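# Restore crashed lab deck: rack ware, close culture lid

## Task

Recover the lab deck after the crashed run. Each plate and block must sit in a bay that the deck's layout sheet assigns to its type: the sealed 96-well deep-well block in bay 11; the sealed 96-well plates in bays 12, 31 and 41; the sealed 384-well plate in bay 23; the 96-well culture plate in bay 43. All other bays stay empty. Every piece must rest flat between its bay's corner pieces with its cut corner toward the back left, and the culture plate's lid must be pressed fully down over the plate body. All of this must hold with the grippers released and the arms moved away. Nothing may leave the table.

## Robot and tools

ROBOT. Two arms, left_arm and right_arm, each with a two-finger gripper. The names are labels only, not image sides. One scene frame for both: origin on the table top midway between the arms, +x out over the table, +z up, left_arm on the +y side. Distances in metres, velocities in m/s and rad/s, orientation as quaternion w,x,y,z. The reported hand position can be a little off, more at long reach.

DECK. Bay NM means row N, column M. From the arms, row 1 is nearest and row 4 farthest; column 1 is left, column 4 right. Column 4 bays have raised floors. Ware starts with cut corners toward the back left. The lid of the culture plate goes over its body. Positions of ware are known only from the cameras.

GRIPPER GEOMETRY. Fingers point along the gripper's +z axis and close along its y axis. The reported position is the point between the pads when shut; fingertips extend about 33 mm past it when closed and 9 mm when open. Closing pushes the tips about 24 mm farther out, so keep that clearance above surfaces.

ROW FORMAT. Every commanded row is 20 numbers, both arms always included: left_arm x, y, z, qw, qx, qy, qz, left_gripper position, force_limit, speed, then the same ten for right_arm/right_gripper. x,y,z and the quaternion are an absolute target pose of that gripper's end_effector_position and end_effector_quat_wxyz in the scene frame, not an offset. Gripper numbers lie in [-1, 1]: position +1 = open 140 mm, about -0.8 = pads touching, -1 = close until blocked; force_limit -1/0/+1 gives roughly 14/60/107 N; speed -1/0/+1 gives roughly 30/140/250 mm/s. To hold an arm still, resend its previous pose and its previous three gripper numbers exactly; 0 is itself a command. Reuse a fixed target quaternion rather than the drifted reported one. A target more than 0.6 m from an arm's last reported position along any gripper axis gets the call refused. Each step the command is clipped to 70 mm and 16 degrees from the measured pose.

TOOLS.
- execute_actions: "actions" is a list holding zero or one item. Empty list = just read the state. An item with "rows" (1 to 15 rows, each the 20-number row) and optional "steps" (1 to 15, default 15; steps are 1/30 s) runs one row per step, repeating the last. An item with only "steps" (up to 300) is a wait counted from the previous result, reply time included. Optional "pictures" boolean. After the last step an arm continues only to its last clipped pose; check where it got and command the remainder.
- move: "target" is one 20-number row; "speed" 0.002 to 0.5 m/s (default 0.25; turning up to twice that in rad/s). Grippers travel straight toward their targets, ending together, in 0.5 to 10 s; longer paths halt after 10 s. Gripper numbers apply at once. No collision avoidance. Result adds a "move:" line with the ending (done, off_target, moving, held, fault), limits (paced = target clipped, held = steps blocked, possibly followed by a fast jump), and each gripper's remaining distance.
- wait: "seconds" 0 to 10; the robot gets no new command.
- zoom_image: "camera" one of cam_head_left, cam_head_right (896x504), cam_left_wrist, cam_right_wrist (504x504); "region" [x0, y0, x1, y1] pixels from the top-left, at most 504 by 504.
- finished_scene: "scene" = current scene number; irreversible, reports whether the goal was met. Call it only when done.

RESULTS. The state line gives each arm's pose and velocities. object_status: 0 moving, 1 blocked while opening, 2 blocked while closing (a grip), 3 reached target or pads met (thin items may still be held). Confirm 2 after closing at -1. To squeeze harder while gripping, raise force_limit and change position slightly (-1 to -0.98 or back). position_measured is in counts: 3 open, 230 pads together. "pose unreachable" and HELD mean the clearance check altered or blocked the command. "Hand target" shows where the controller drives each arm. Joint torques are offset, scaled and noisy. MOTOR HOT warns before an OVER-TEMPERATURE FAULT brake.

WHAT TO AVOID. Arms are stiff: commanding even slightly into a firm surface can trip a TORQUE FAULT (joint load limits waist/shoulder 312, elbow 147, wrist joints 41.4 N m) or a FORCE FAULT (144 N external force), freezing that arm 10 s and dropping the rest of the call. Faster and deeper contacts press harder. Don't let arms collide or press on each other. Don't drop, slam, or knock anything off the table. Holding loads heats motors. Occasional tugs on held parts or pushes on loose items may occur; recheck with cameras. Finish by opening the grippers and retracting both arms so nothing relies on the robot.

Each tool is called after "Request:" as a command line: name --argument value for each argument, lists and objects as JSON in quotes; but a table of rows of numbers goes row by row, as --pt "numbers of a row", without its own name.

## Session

Request:
execute_actions --actions '[]'

Request:
zoom_image --camera "cam_head_left" --region '[250,190,650,340]'

Scene clock: 0.00 s of 12600.00 s.
left_arm: end_effector_position=(+0.7043, +0.6181, +0.3231) position_measured=3 object_status=3 end_effector_quat_wxyz=(-0.001, +1.000, -0.023, +0.001) end_effector_velocity=(-0.000, -0.000, +0.000) end_effector_angular_velocity=(-0.001, +0.000, -0.000) | right_arm: end_effector_position=(+0.5972, -0.4803, +0.3210) position_measured=3 object_status=3 end_effector_quat_wxyz=(+0.001, +0.997, +0.072, -0.000) end_effector_velocity=(+0.000, -0.000, +0.000) end_effector_angular_velocity=(+0.001, +0.000, -0.001)
Joint positions: left_arm=[-0.054  0.162  1.604  0.002  1.372  1.518] | right_arm=[-0.052  0.165  1.605 -0.001  1.372  1.519]
Joint velocities: left_arm=[ 0.    -0.     0.    -0.001  0.     0.001] | right_arm=[-0.001  0.001 -0.001  0.001  0.    -0.   ]
Joint torques (N m, as the joint torque sensors report them, + toward a larger angle): no reading
Hand target (left_arm): +0.704, +0.618, +0.323; -0.001, +1.000, -0.023, +0.001
Hand target (right_arm): +0.597, -0.480, +0.321; +0.001, +0.997, +0.072, -0.000

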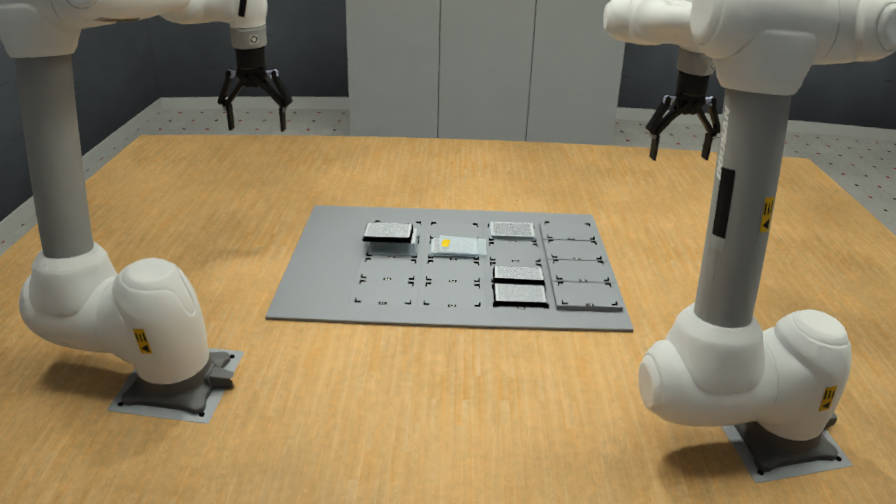

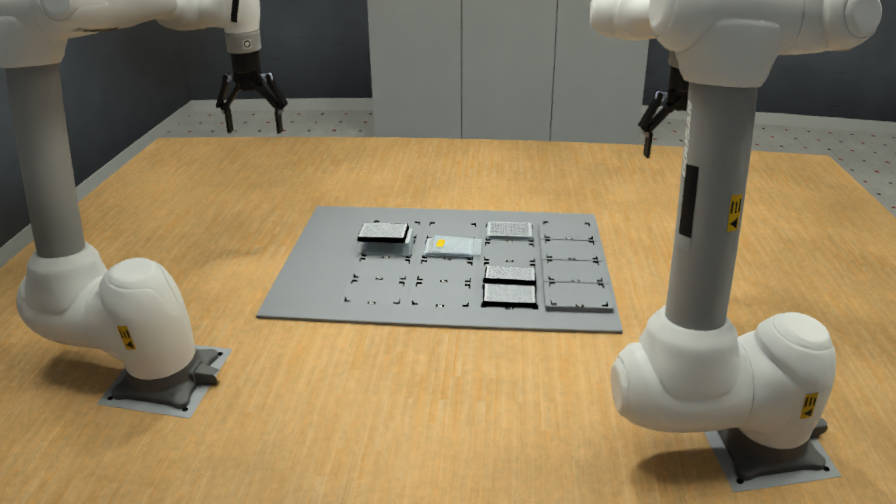

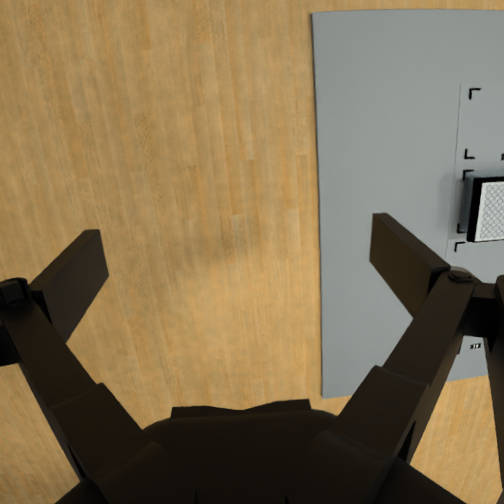

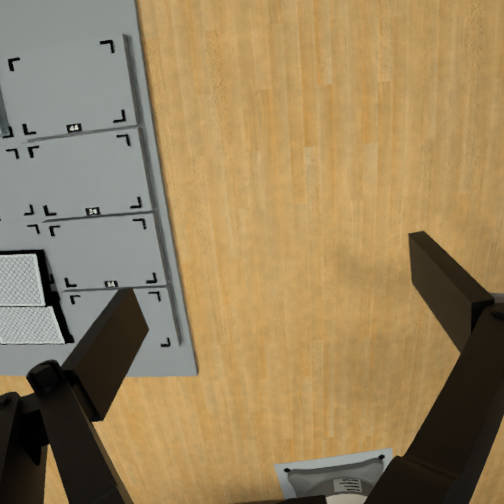

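Region (250, 190, 650, 340) of cam_head_left's 896x504 image, scaled by 1.260, with more detail than that image has; it fills the top 189 rows of this view, and the rest is white.

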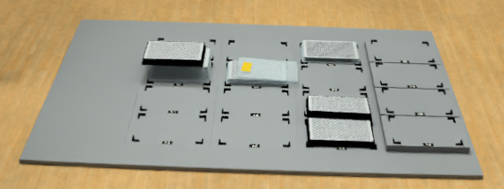

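Request:
move --target '[0.605,0.258,0.105,0,1,-0.02,0,1,-0.3,0,0.478,-0.084,0.075,0,0.9962,0,-0.0872,1,-0.3,0]' --speed 0.35

Scene clock: 5.17 s of 12600.00 s.
left_arm: end_effector_position=(+0.6053, +0.2575, +0.1050) position_measured=3 object_status=3 end_effector_quat_wxyz=(+0.001, +1.000, -0.020, +0.000) end_effector_velocity=(-0.000, +0.000, -0.001) end_effector_angular_velocity=(+0.002, +0.000, -0.001) | right_arm: end_effector_position=(+0.4772, -0.0842, +0.0750) position_measured=3 object_status=3 end_effector_quat_wxyz=(-0.000, +0.996, +0.000, -0.087) end_effector_velocity=(-0.000, +0.001, -0.001) end_effector_angular_velocity=(-0.001, +0.000, +0.001)
Joint positions: left_arm=[-0.621  0.333  1.807 -0.002  1.001  0.946] | right_arm=[0.511 0.482 1.654 0.116 1.147 2.171]
Joint velocities: left_arm=[-0.     0.001  0.     0.001 -0.    -0.   ] | right_arm=[ 0.001  0.002 -0.001 -0.001  0.     0.001]
Joint torques (N m, as the joint torque sensors report them, + toward a larger angle): left_arm=[  0.95 -75.2  -31.65   4.01   0.25  -0.51] | right_arm=[  2.81 -82.09 -36.24   4.15  -0.04  -0.75]
Hand target (left_arm): +0.605, +0.257, +0.105; +0.001, +1.000, -0.020, +0.000
Hand target (right_arm): +0.477, -0.084, +0.075; +0.000, +0.996, +0.000, -0.087
Off the commanded pose (left_arm): 0.001 m, 0 deg.
Off the commanded pose (right_arm): 0.001 m, 0 deg.
After step 90, 0.27 s passed at rest.
move: done

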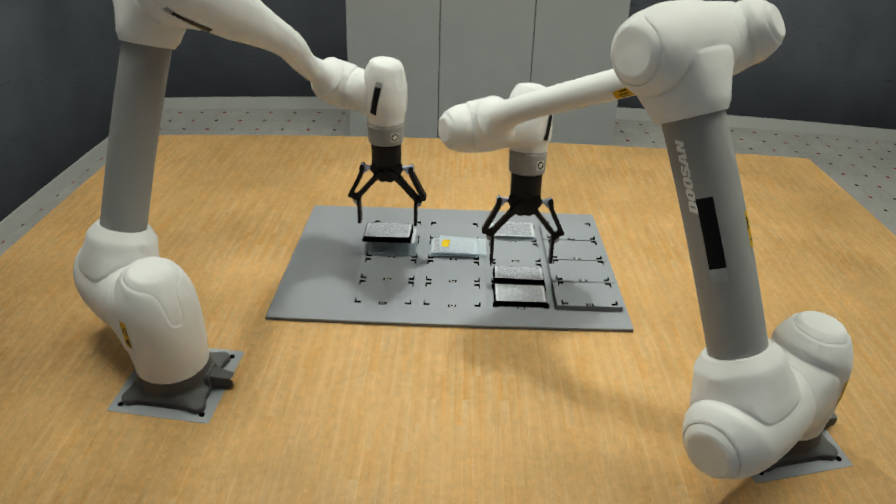

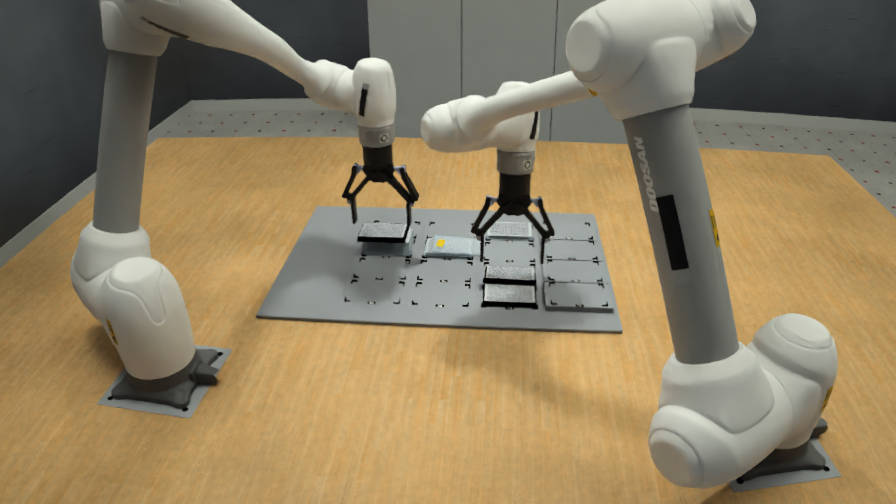

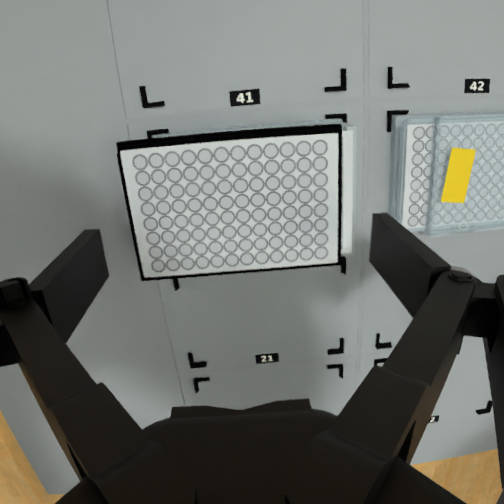

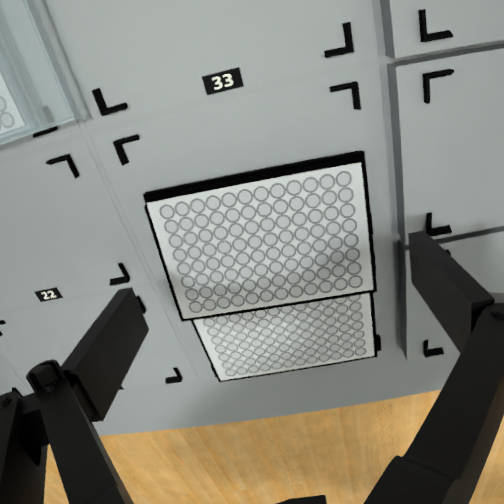

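Request:
move --target '[0.611,0.258,0.075,0,1,-0.012,0,1,-0.3,0,0.474,-0.083,0.038,0,0.9954,0,-0.096,1,-0.3,0]' --speed 0.08

Scene clock: 9.77 s of 12600.00 s.
left_arm: end_effector_position=(+0.6110, +0.2580, +0.0751) position_measured=3 object_status=3 end_effector_quat_wxyz=(+0.000, +1.000, -0.012, -0.000) end_effector_velocity=(+0.001, +0.000, -0.001) end_effector_angular_velocity=(+0.001, -0.000, +0.001) | right_arm: end_effector_position=(+0.4740, -0.0830, +0.0381) position_measured=3 object_status=3 end_effector_quat_wxyz=(-0.000, +0.995, +0.000, -0.096) end_effector_velocity=(-0.001, +0.001, -0.001) end_effector_angular_velocity=(+0.001, +0.001, +0.001)
Joint positions: left_arm=[-0.616  0.367  1.821 -0.     0.953  0.933] | right_arm=[0.51  0.52  1.673 0.131 1.105 2.157]
Joint velocities: left_arm=[ 0.     0.002 -0.     0.001 -0.001 -0.001] | right_arm=[ 0.001  0.001  0.001  0.001 -0.001 -0.   ]
Joint torques (N m, as the joint torque sensors report them, + toward a larger angle): left_arm=[ -1.22 -75.75 -30.64   3.67   0.26  -0.31] | right_arm=[  1.81 -83.63 -34.76   4.13   0.74  -0.11]
Hand target (left_arm): +0.611, +0.258, +0.075; +0.000, +1.000, -0.012, -0.000
Hand target (right_arm): +0.474, -0.083, +0.038; +0.000, +0.995, +0.000, -0.096
Off the commanded pose (left_arm): 0.000 m, 0 deg.
Off the commanded pose (right_arm): 0.000 m, 0 deg.
After step 90, 0.80 s passed at rest.
move: done

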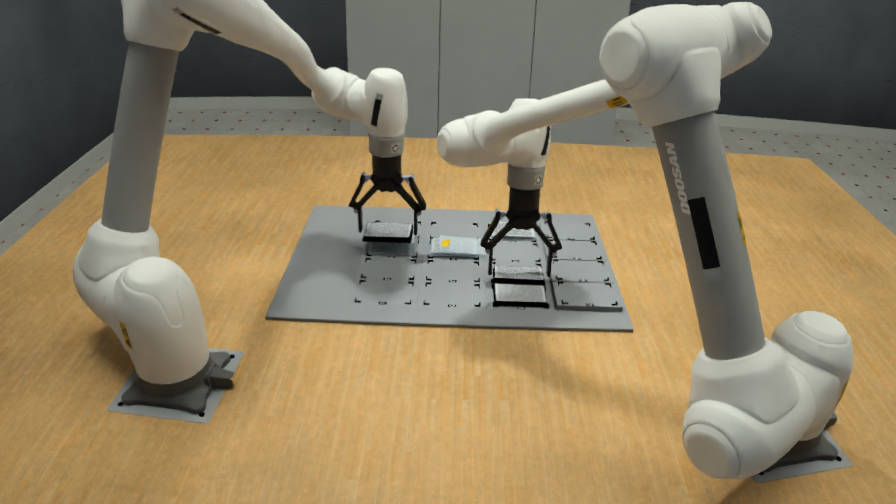

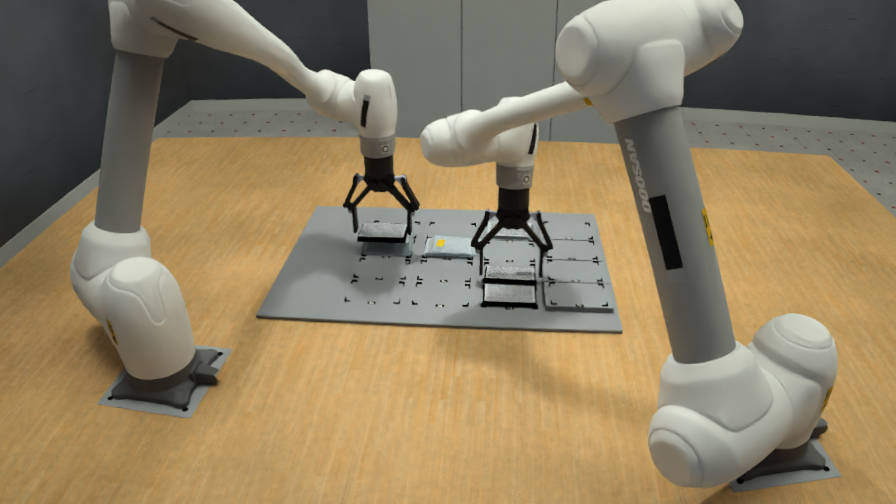

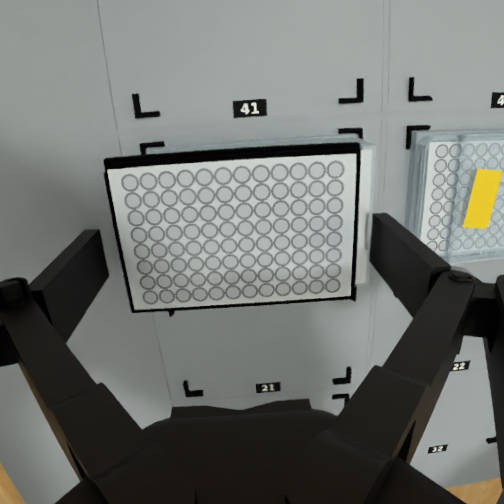

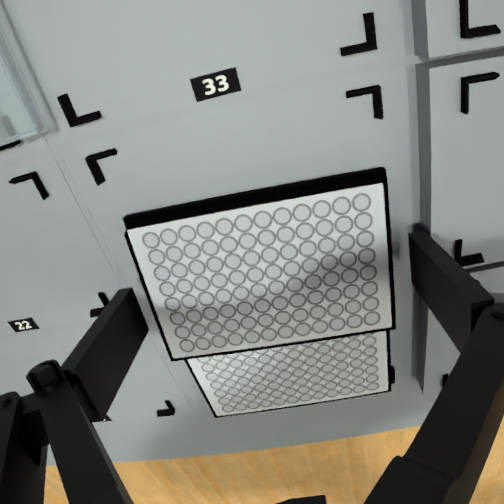

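Request:
move --target '[0.611,0.2575,0.075,0,1,-0.014,0,-1,-0.3,-0.7,0.474,-0.082,0.038,0,0.9954,-0.008,-0.096,-1,-0.3,-0.9]'

Request:
move --target '[0.611,0.2575,0.087,0,1,-0.007,0,-1,-0.3,-0.7,0.479,-0.082,0.048,0,0.999,0,-0.045,-1,-0.3,-0.9]' --speed 0.07

Request:
move --target '[0.56,0.2575,0.087,0,1,-0.007,0,-1,-0.3,-0.7,0.506,-0.083,0.041,0,1,0,0,-1,-0.3,-0.9]' --speed 0.07

Request:
zoom_image --camera "cam_right_wrist" --region '[90,130,430,390]'

Scene clock: 17.57 s of 12600.00 s.
left_arm: end_effector_position=(+0.6110, +0.2575, +0.0750) position_measured=38 object_status=2 end_effector_quat_wxyz=(-0.000, +1.000, -0.014, +0.000) end_effector_velocity=(-0.000, -0.000, +0.000) end_effector_angular_velocity=(-0.000, +0.001, +0.000) | right_arm: end_effector_position=(+0.4741, -0.0819, +0.0382) position_measured=38 object_status=2 end_effector_quat_wxyz=(-0.000, +0.995, -0.008, -0.096) end_effector_velocity=(+0.000, +0.000, -0.000) end_effector_angular_velocity=(+0.000, -0.001, -0.001)
Joint positions: left_arm=[-0.617  0.368  1.82   0.     0.954  0.937] | right_arm=[0.51  0.521 1.672 0.132 1.104 2.173]
Joint velocities: left_arm=[-0.    -0.    -0.    -0.001  0.001 -0.   ] | right_arm=[-0.     0.     0.    -0.    -0.001  0.001]
Joint torques (N m, as the joint torque sensors report them, + toward a larger angle): left_arm=[ -5.51 -61.11 -22.21   2.75  -0.06  -0.17] | right_arm=[  5.83 -50.96 -16.76   4.11  -1.78   0.05]
Hand target (left_arm): +0.611, +0.257, +0.075; +0.000, +1.000, -0.014, -0.000
Hand target (right_arm): +0.474, -0.082, +0.038; +0.000, +0.995, -0.008, -0.096
Off the commanded pose (left_arm): 0.000 m, 0 deg.
Off the commanded pose (right_arm): 0.000 m, 0 deg.
After step 90, 4.07 s passed at rest.
move: done

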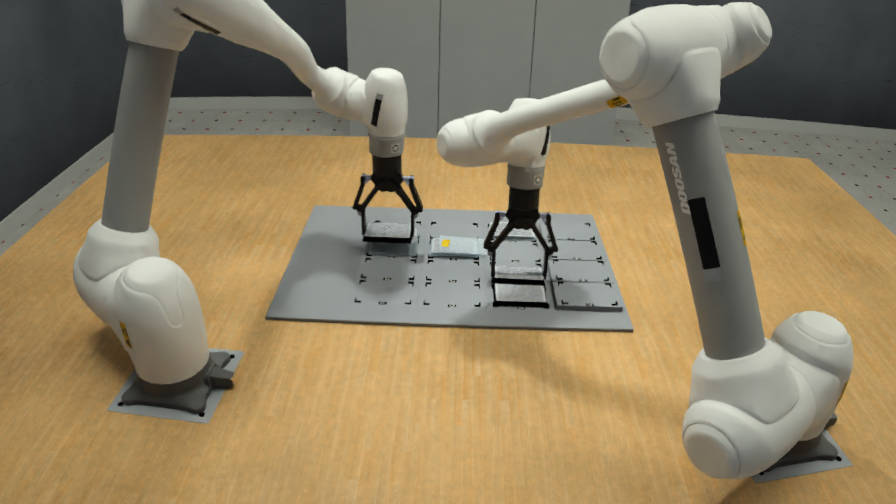

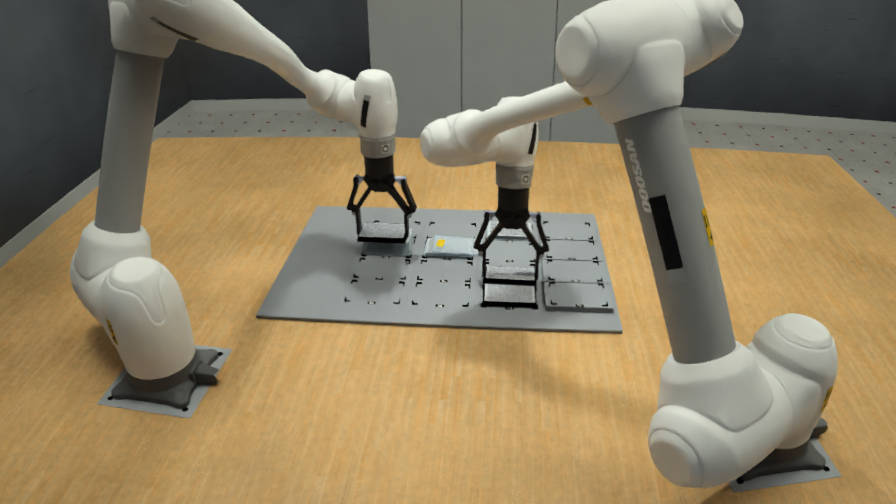

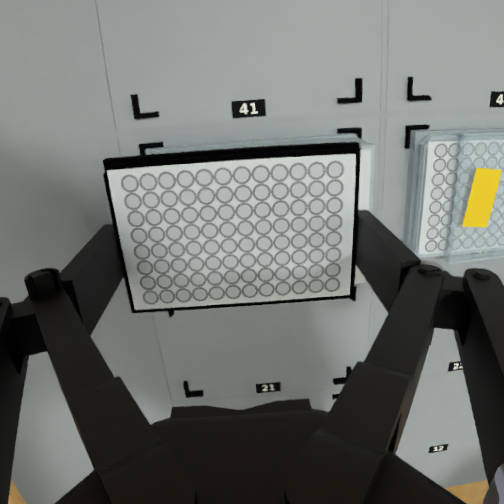

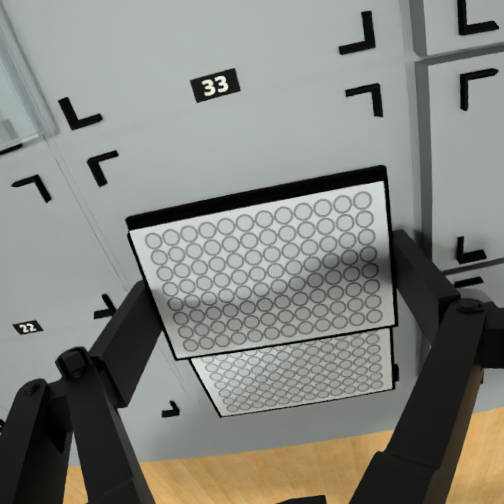

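Scene clock: 18.57 s of 12600.00 s.
left_arm: end_effector_position=(+0.6110, +0.2575, +0.0870) position_measured=38 object_status=2 end_effector_quat_wxyz=(-0.000, +1.000, -0.007, +0.000) end_effector_velocity=(-0.001, -0.001, +0.001) end_effector_angular_velocity=(-0.000, +0.001, +0.001) | right_arm: end_effector_position=(+0.4790, -0.0820, +0.0480) position_measured=38 object_status=2 end_effector_quat_wxyz=(-0.000, +0.999, +0.000, -0.045) end_effector_velocity=(+0.000, +0.001, +0.002) end_effector_angular_velocity=(+0.002, -0.006, -0.000)
Joint positions: left_arm=[-0.617  0.356  1.811  0.     0.974  0.923] | right_arm=[0.534 0.479 1.709 0.067 1.025 2.213]
Joint velocities: left_arm=[-0.001 -0.    -0.001 -0.001  0.001 -0.001] | right_arm=[ 0.001 -0.004  0.001 -0.002 -0.004  0.002]
Joint torques (N m, as the joint torque sensors report them, + toward a larger angle): left_arm=[ -0.58 -74.34 -30.83   3.8    0.6   -0.24] | right_arm=[  0.87 -83.45 -35.66   3.99   0.07  -0.55]
Hand target (left_arm): +0.611, +0.258, +0.087; -0.000, +1.000, -0.007, +0.000
Hand target (right_arm): +0.479, -0.082, +0.048; -0.000, +0.999, +0.000, -0.045
Off the commanded pose (left_arm): 0.000 m, 0 deg.
Off the commanded pose (right_arm): 0.000 m, 0 deg.
move: done

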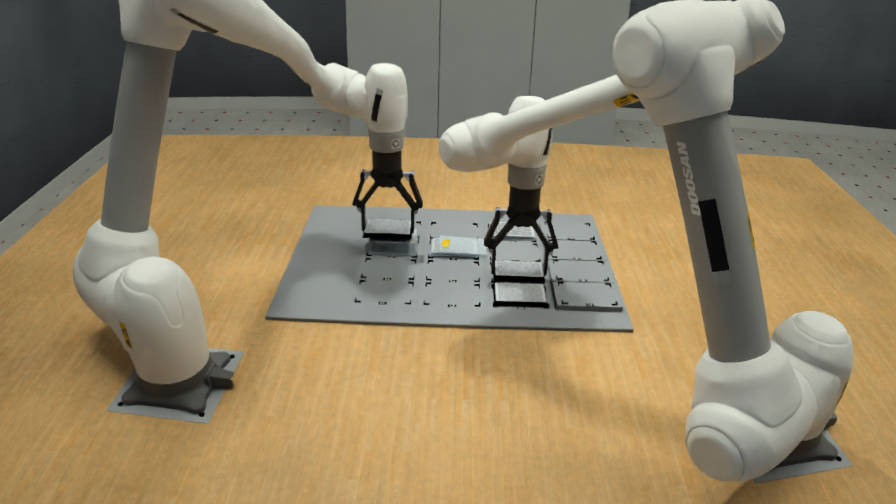

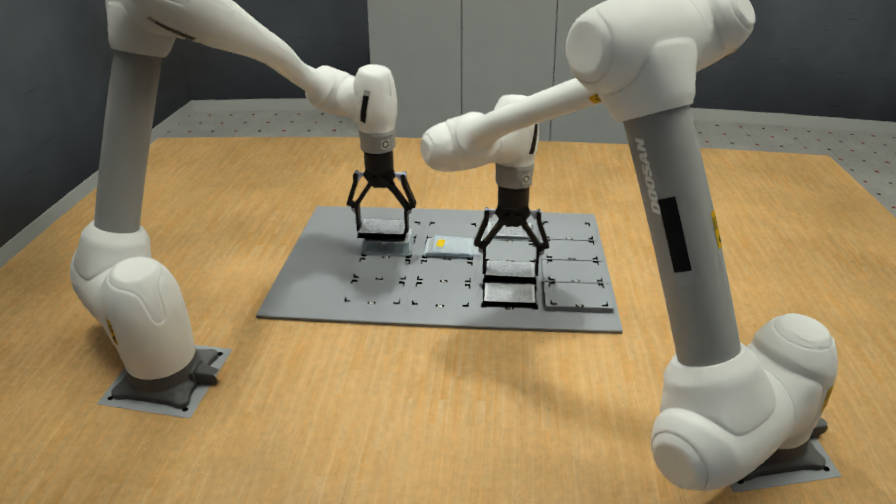

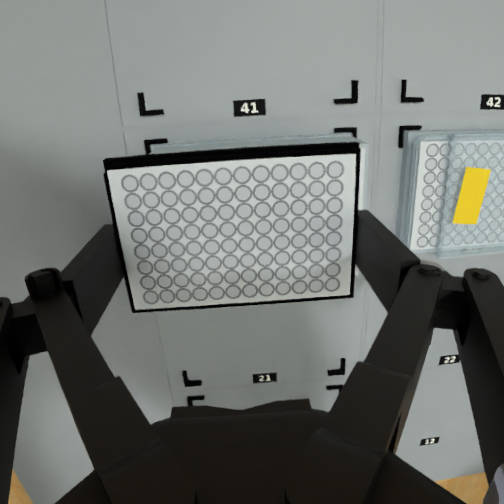

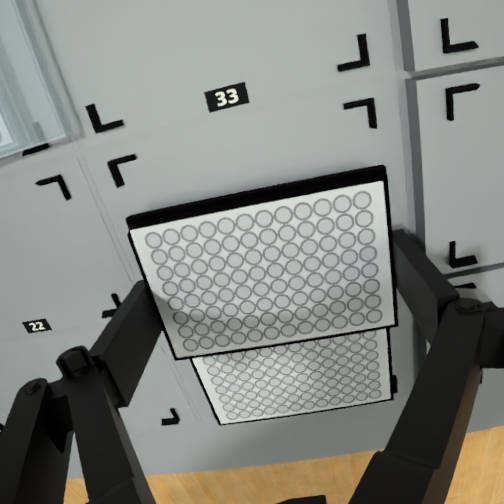

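Scene clock: 19.63 s of 12600.00 s.
left_arm: end_effector_position=(+0.5600, +0.2575, +0.0869) position_measured=38 object_status=2 end_effector_quat_wxyz=(+0.000, +1.000, -0.007, -0.000) end_effector_velocity=(-0.000, +0.000, +0.000) end_effector_angular_velocity=(-0.000, -0.001, -0.001) | right_arm: end_effector_position=(+0.5060, -0.0829, +0.0410) position_measured=38 object_status=2 end_effector_quat_wxyz=(-0.000, +1.000, +0.000, -0.000) end_effector_velocity=(+0.001, -0.000, -0.000) end_effector_angular_velocity=(+0.001, -0.001, -0.001)
Joint positions: left_arm=[-0.666  0.3    1.892 -0.     0.949  0.874] | right_arm=[0.536 0.48  1.719 0.    0.942 2.251]
Joint velocities: left_arm=[-0.    -0.001  0.002  0.001 -0.001  0.   ] | right_arm=[-0.001  0.001 -0.    -0.    -0.002  0.001]
Joint torques (N m, as the joint torque sensors report them, + toward a larger angle): left_arm=[ -2.77 -67.42 -31.42   3.75   0.42  -0.69] | right_arm=[  0.26 -81.56 -35.11   3.33  -1.02  -0.54]
Hand target (left_arm): +0.560, +0.257, +0.087; +0.000, +1.000, -0.007, -0.000
Hand target (right_arm): +0.506, -0.083, +0.041; -0.000, +1.000, +0.000, -0.000
Off the commanded pose (left_arm): 0.000 m, 0 deg.
Off the commanded pose (right_arm): 0.000 m, 0 deg.
move: done

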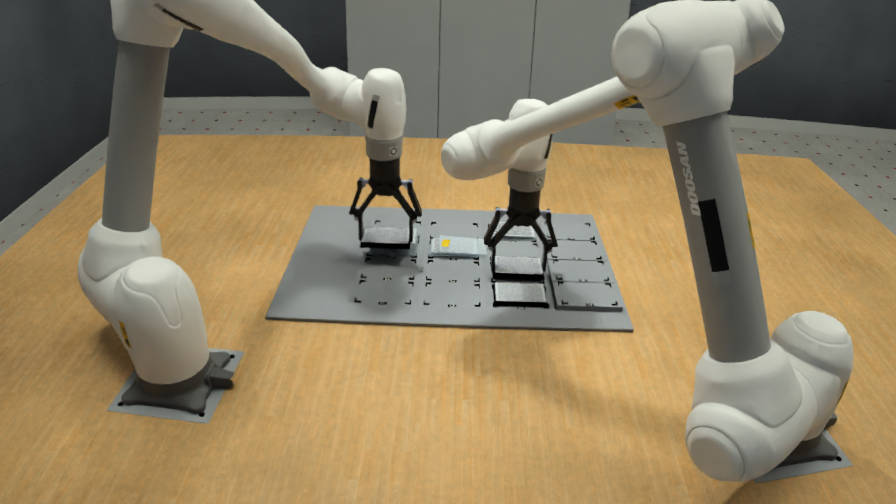

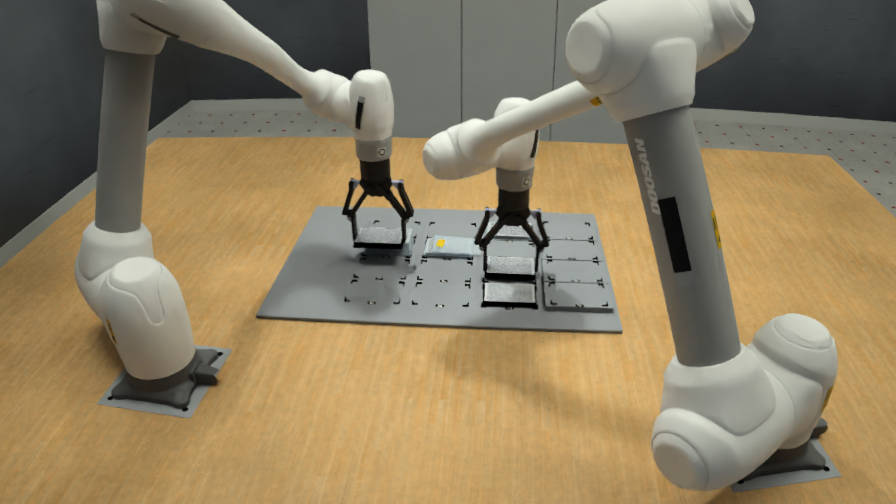

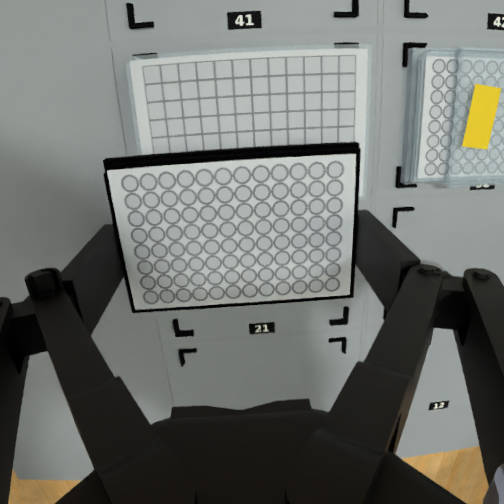

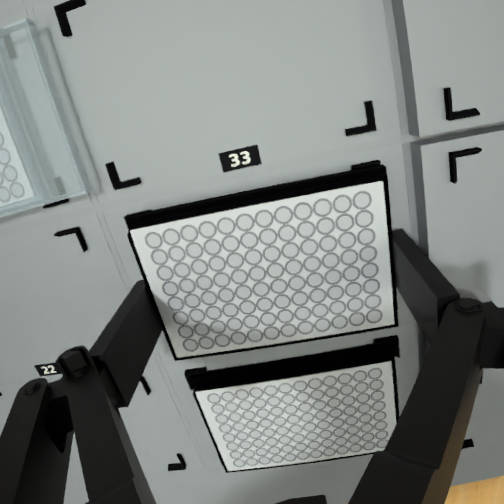

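Region (90, 130, 430, 390) of cam_right_wrist's 504x504 image, scaled by 1.482, with more detail than that image has; it fills the top 385 rows of this view, and the rest is white.

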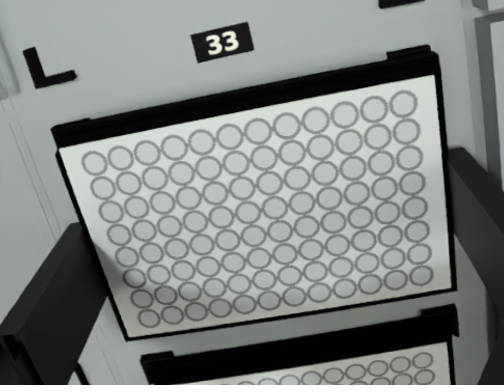

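Request:
move --target '[0.56,0.2575,0.087,0,1,-0.007,0,-1,-0.3,-0.7,0.503,-0.0812,0.037,0,1,0.005,0,-1,-0.3,-0.9]' --speed 0.02

Request:
zoom_image --camera "cam_right_wrist" --region '[90,130,430,390]'

Scene clock: 24.77 s of 12600.00 s.
left_arm: end_effector_position=(+0.5600, +0.2575, +0.0870) position_measured=39 object_status=2 end_effector_quat_wxyz=(-0.000, +1.000, -0.007, -0.000) end_effector_velocity=(-0.000, -0.000, +0.000) end_effector_angular_velocity=(-0.001, +0.001, -0.000) | right_arm: end_effector_position=(+0.5030, -0.0812, +0.0370) position_measured=38 object_status=2 end_effector_quat_wxyz=(-0.000, +1.000, +0.005, +0.000) end_effector_velocity=(-0.001, -0.000, -0.001) end_effector_angular_velocity=(-0.000, +0.001, +0.001)
Joint positions: left_arm=[-0.666  0.3    1.892 -0.     0.95   0.873] | right_arm=[0.54  0.483 1.724 0.    0.935 2.246]
Joint velocities: left_arm=[-0.    -0.     0.    -0.002 -0.     0.001] | right_arm=[ 0.001 -0.     0.002  0.    -0.001 -0.001]
Joint torques (N m, as the joint torque sensors report them, + toward a larger angle): left_arm=[ -0.98 -69.45 -30.6    3.71   0.26  -0.31] | right_arm=[  0.62 -82.74 -33.68   3.78   0.12  -0.07]
Hand target (left_arm): +0.560, +0.257, +0.087; +0.000, +1.000, -0.007, -0.000
Hand target (right_arm): +0.503, -0.081, +0.037; -0.000, +1.000, +0.005, +0.000
Off the commanded pose (left_arm): 0.000 m, 0 deg.
Off the commanded pose (right_arm): 0.000 m, 0 deg.
After step 110, 0.77 s passed at rest.
move: done

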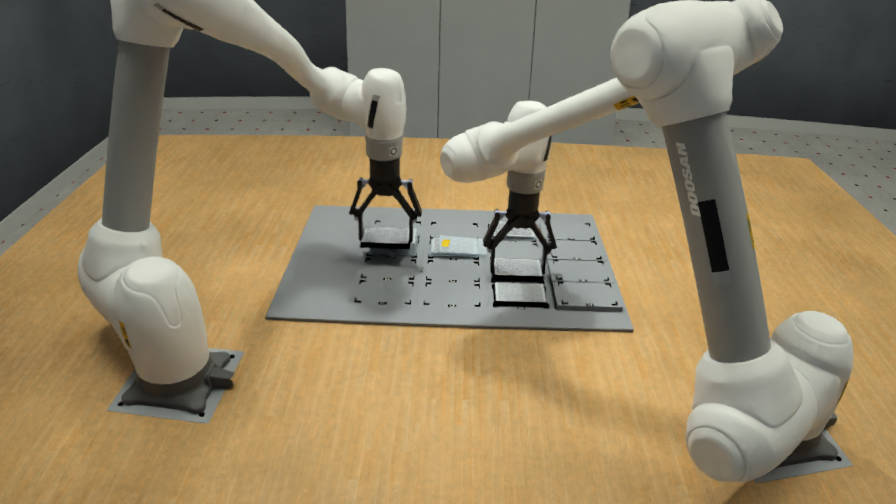

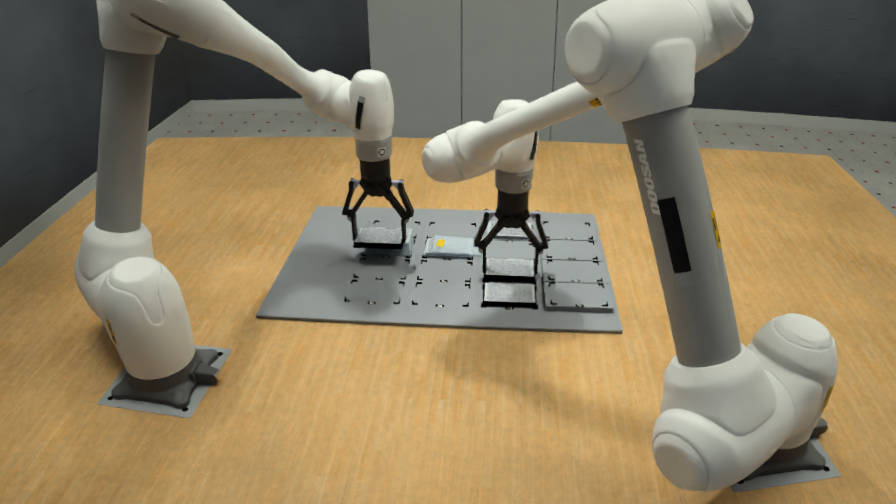

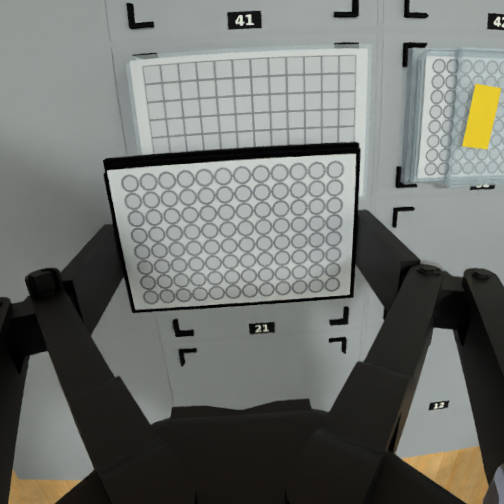

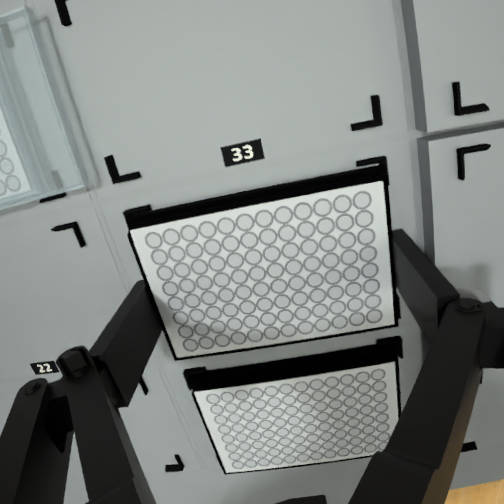

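Region (90, 130, 430, 390) of cam_right_wrist's 504x504 image, scaled by 1.482, with more detail than that image has; it fills the top 385 rows of this view, and the rest is white.

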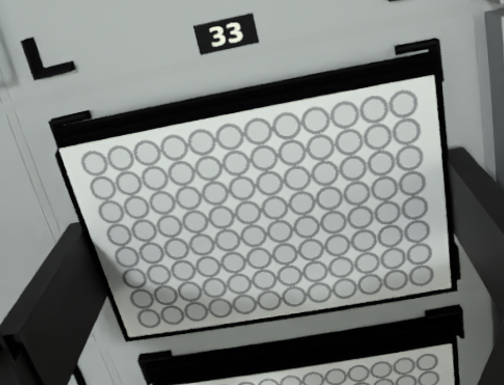

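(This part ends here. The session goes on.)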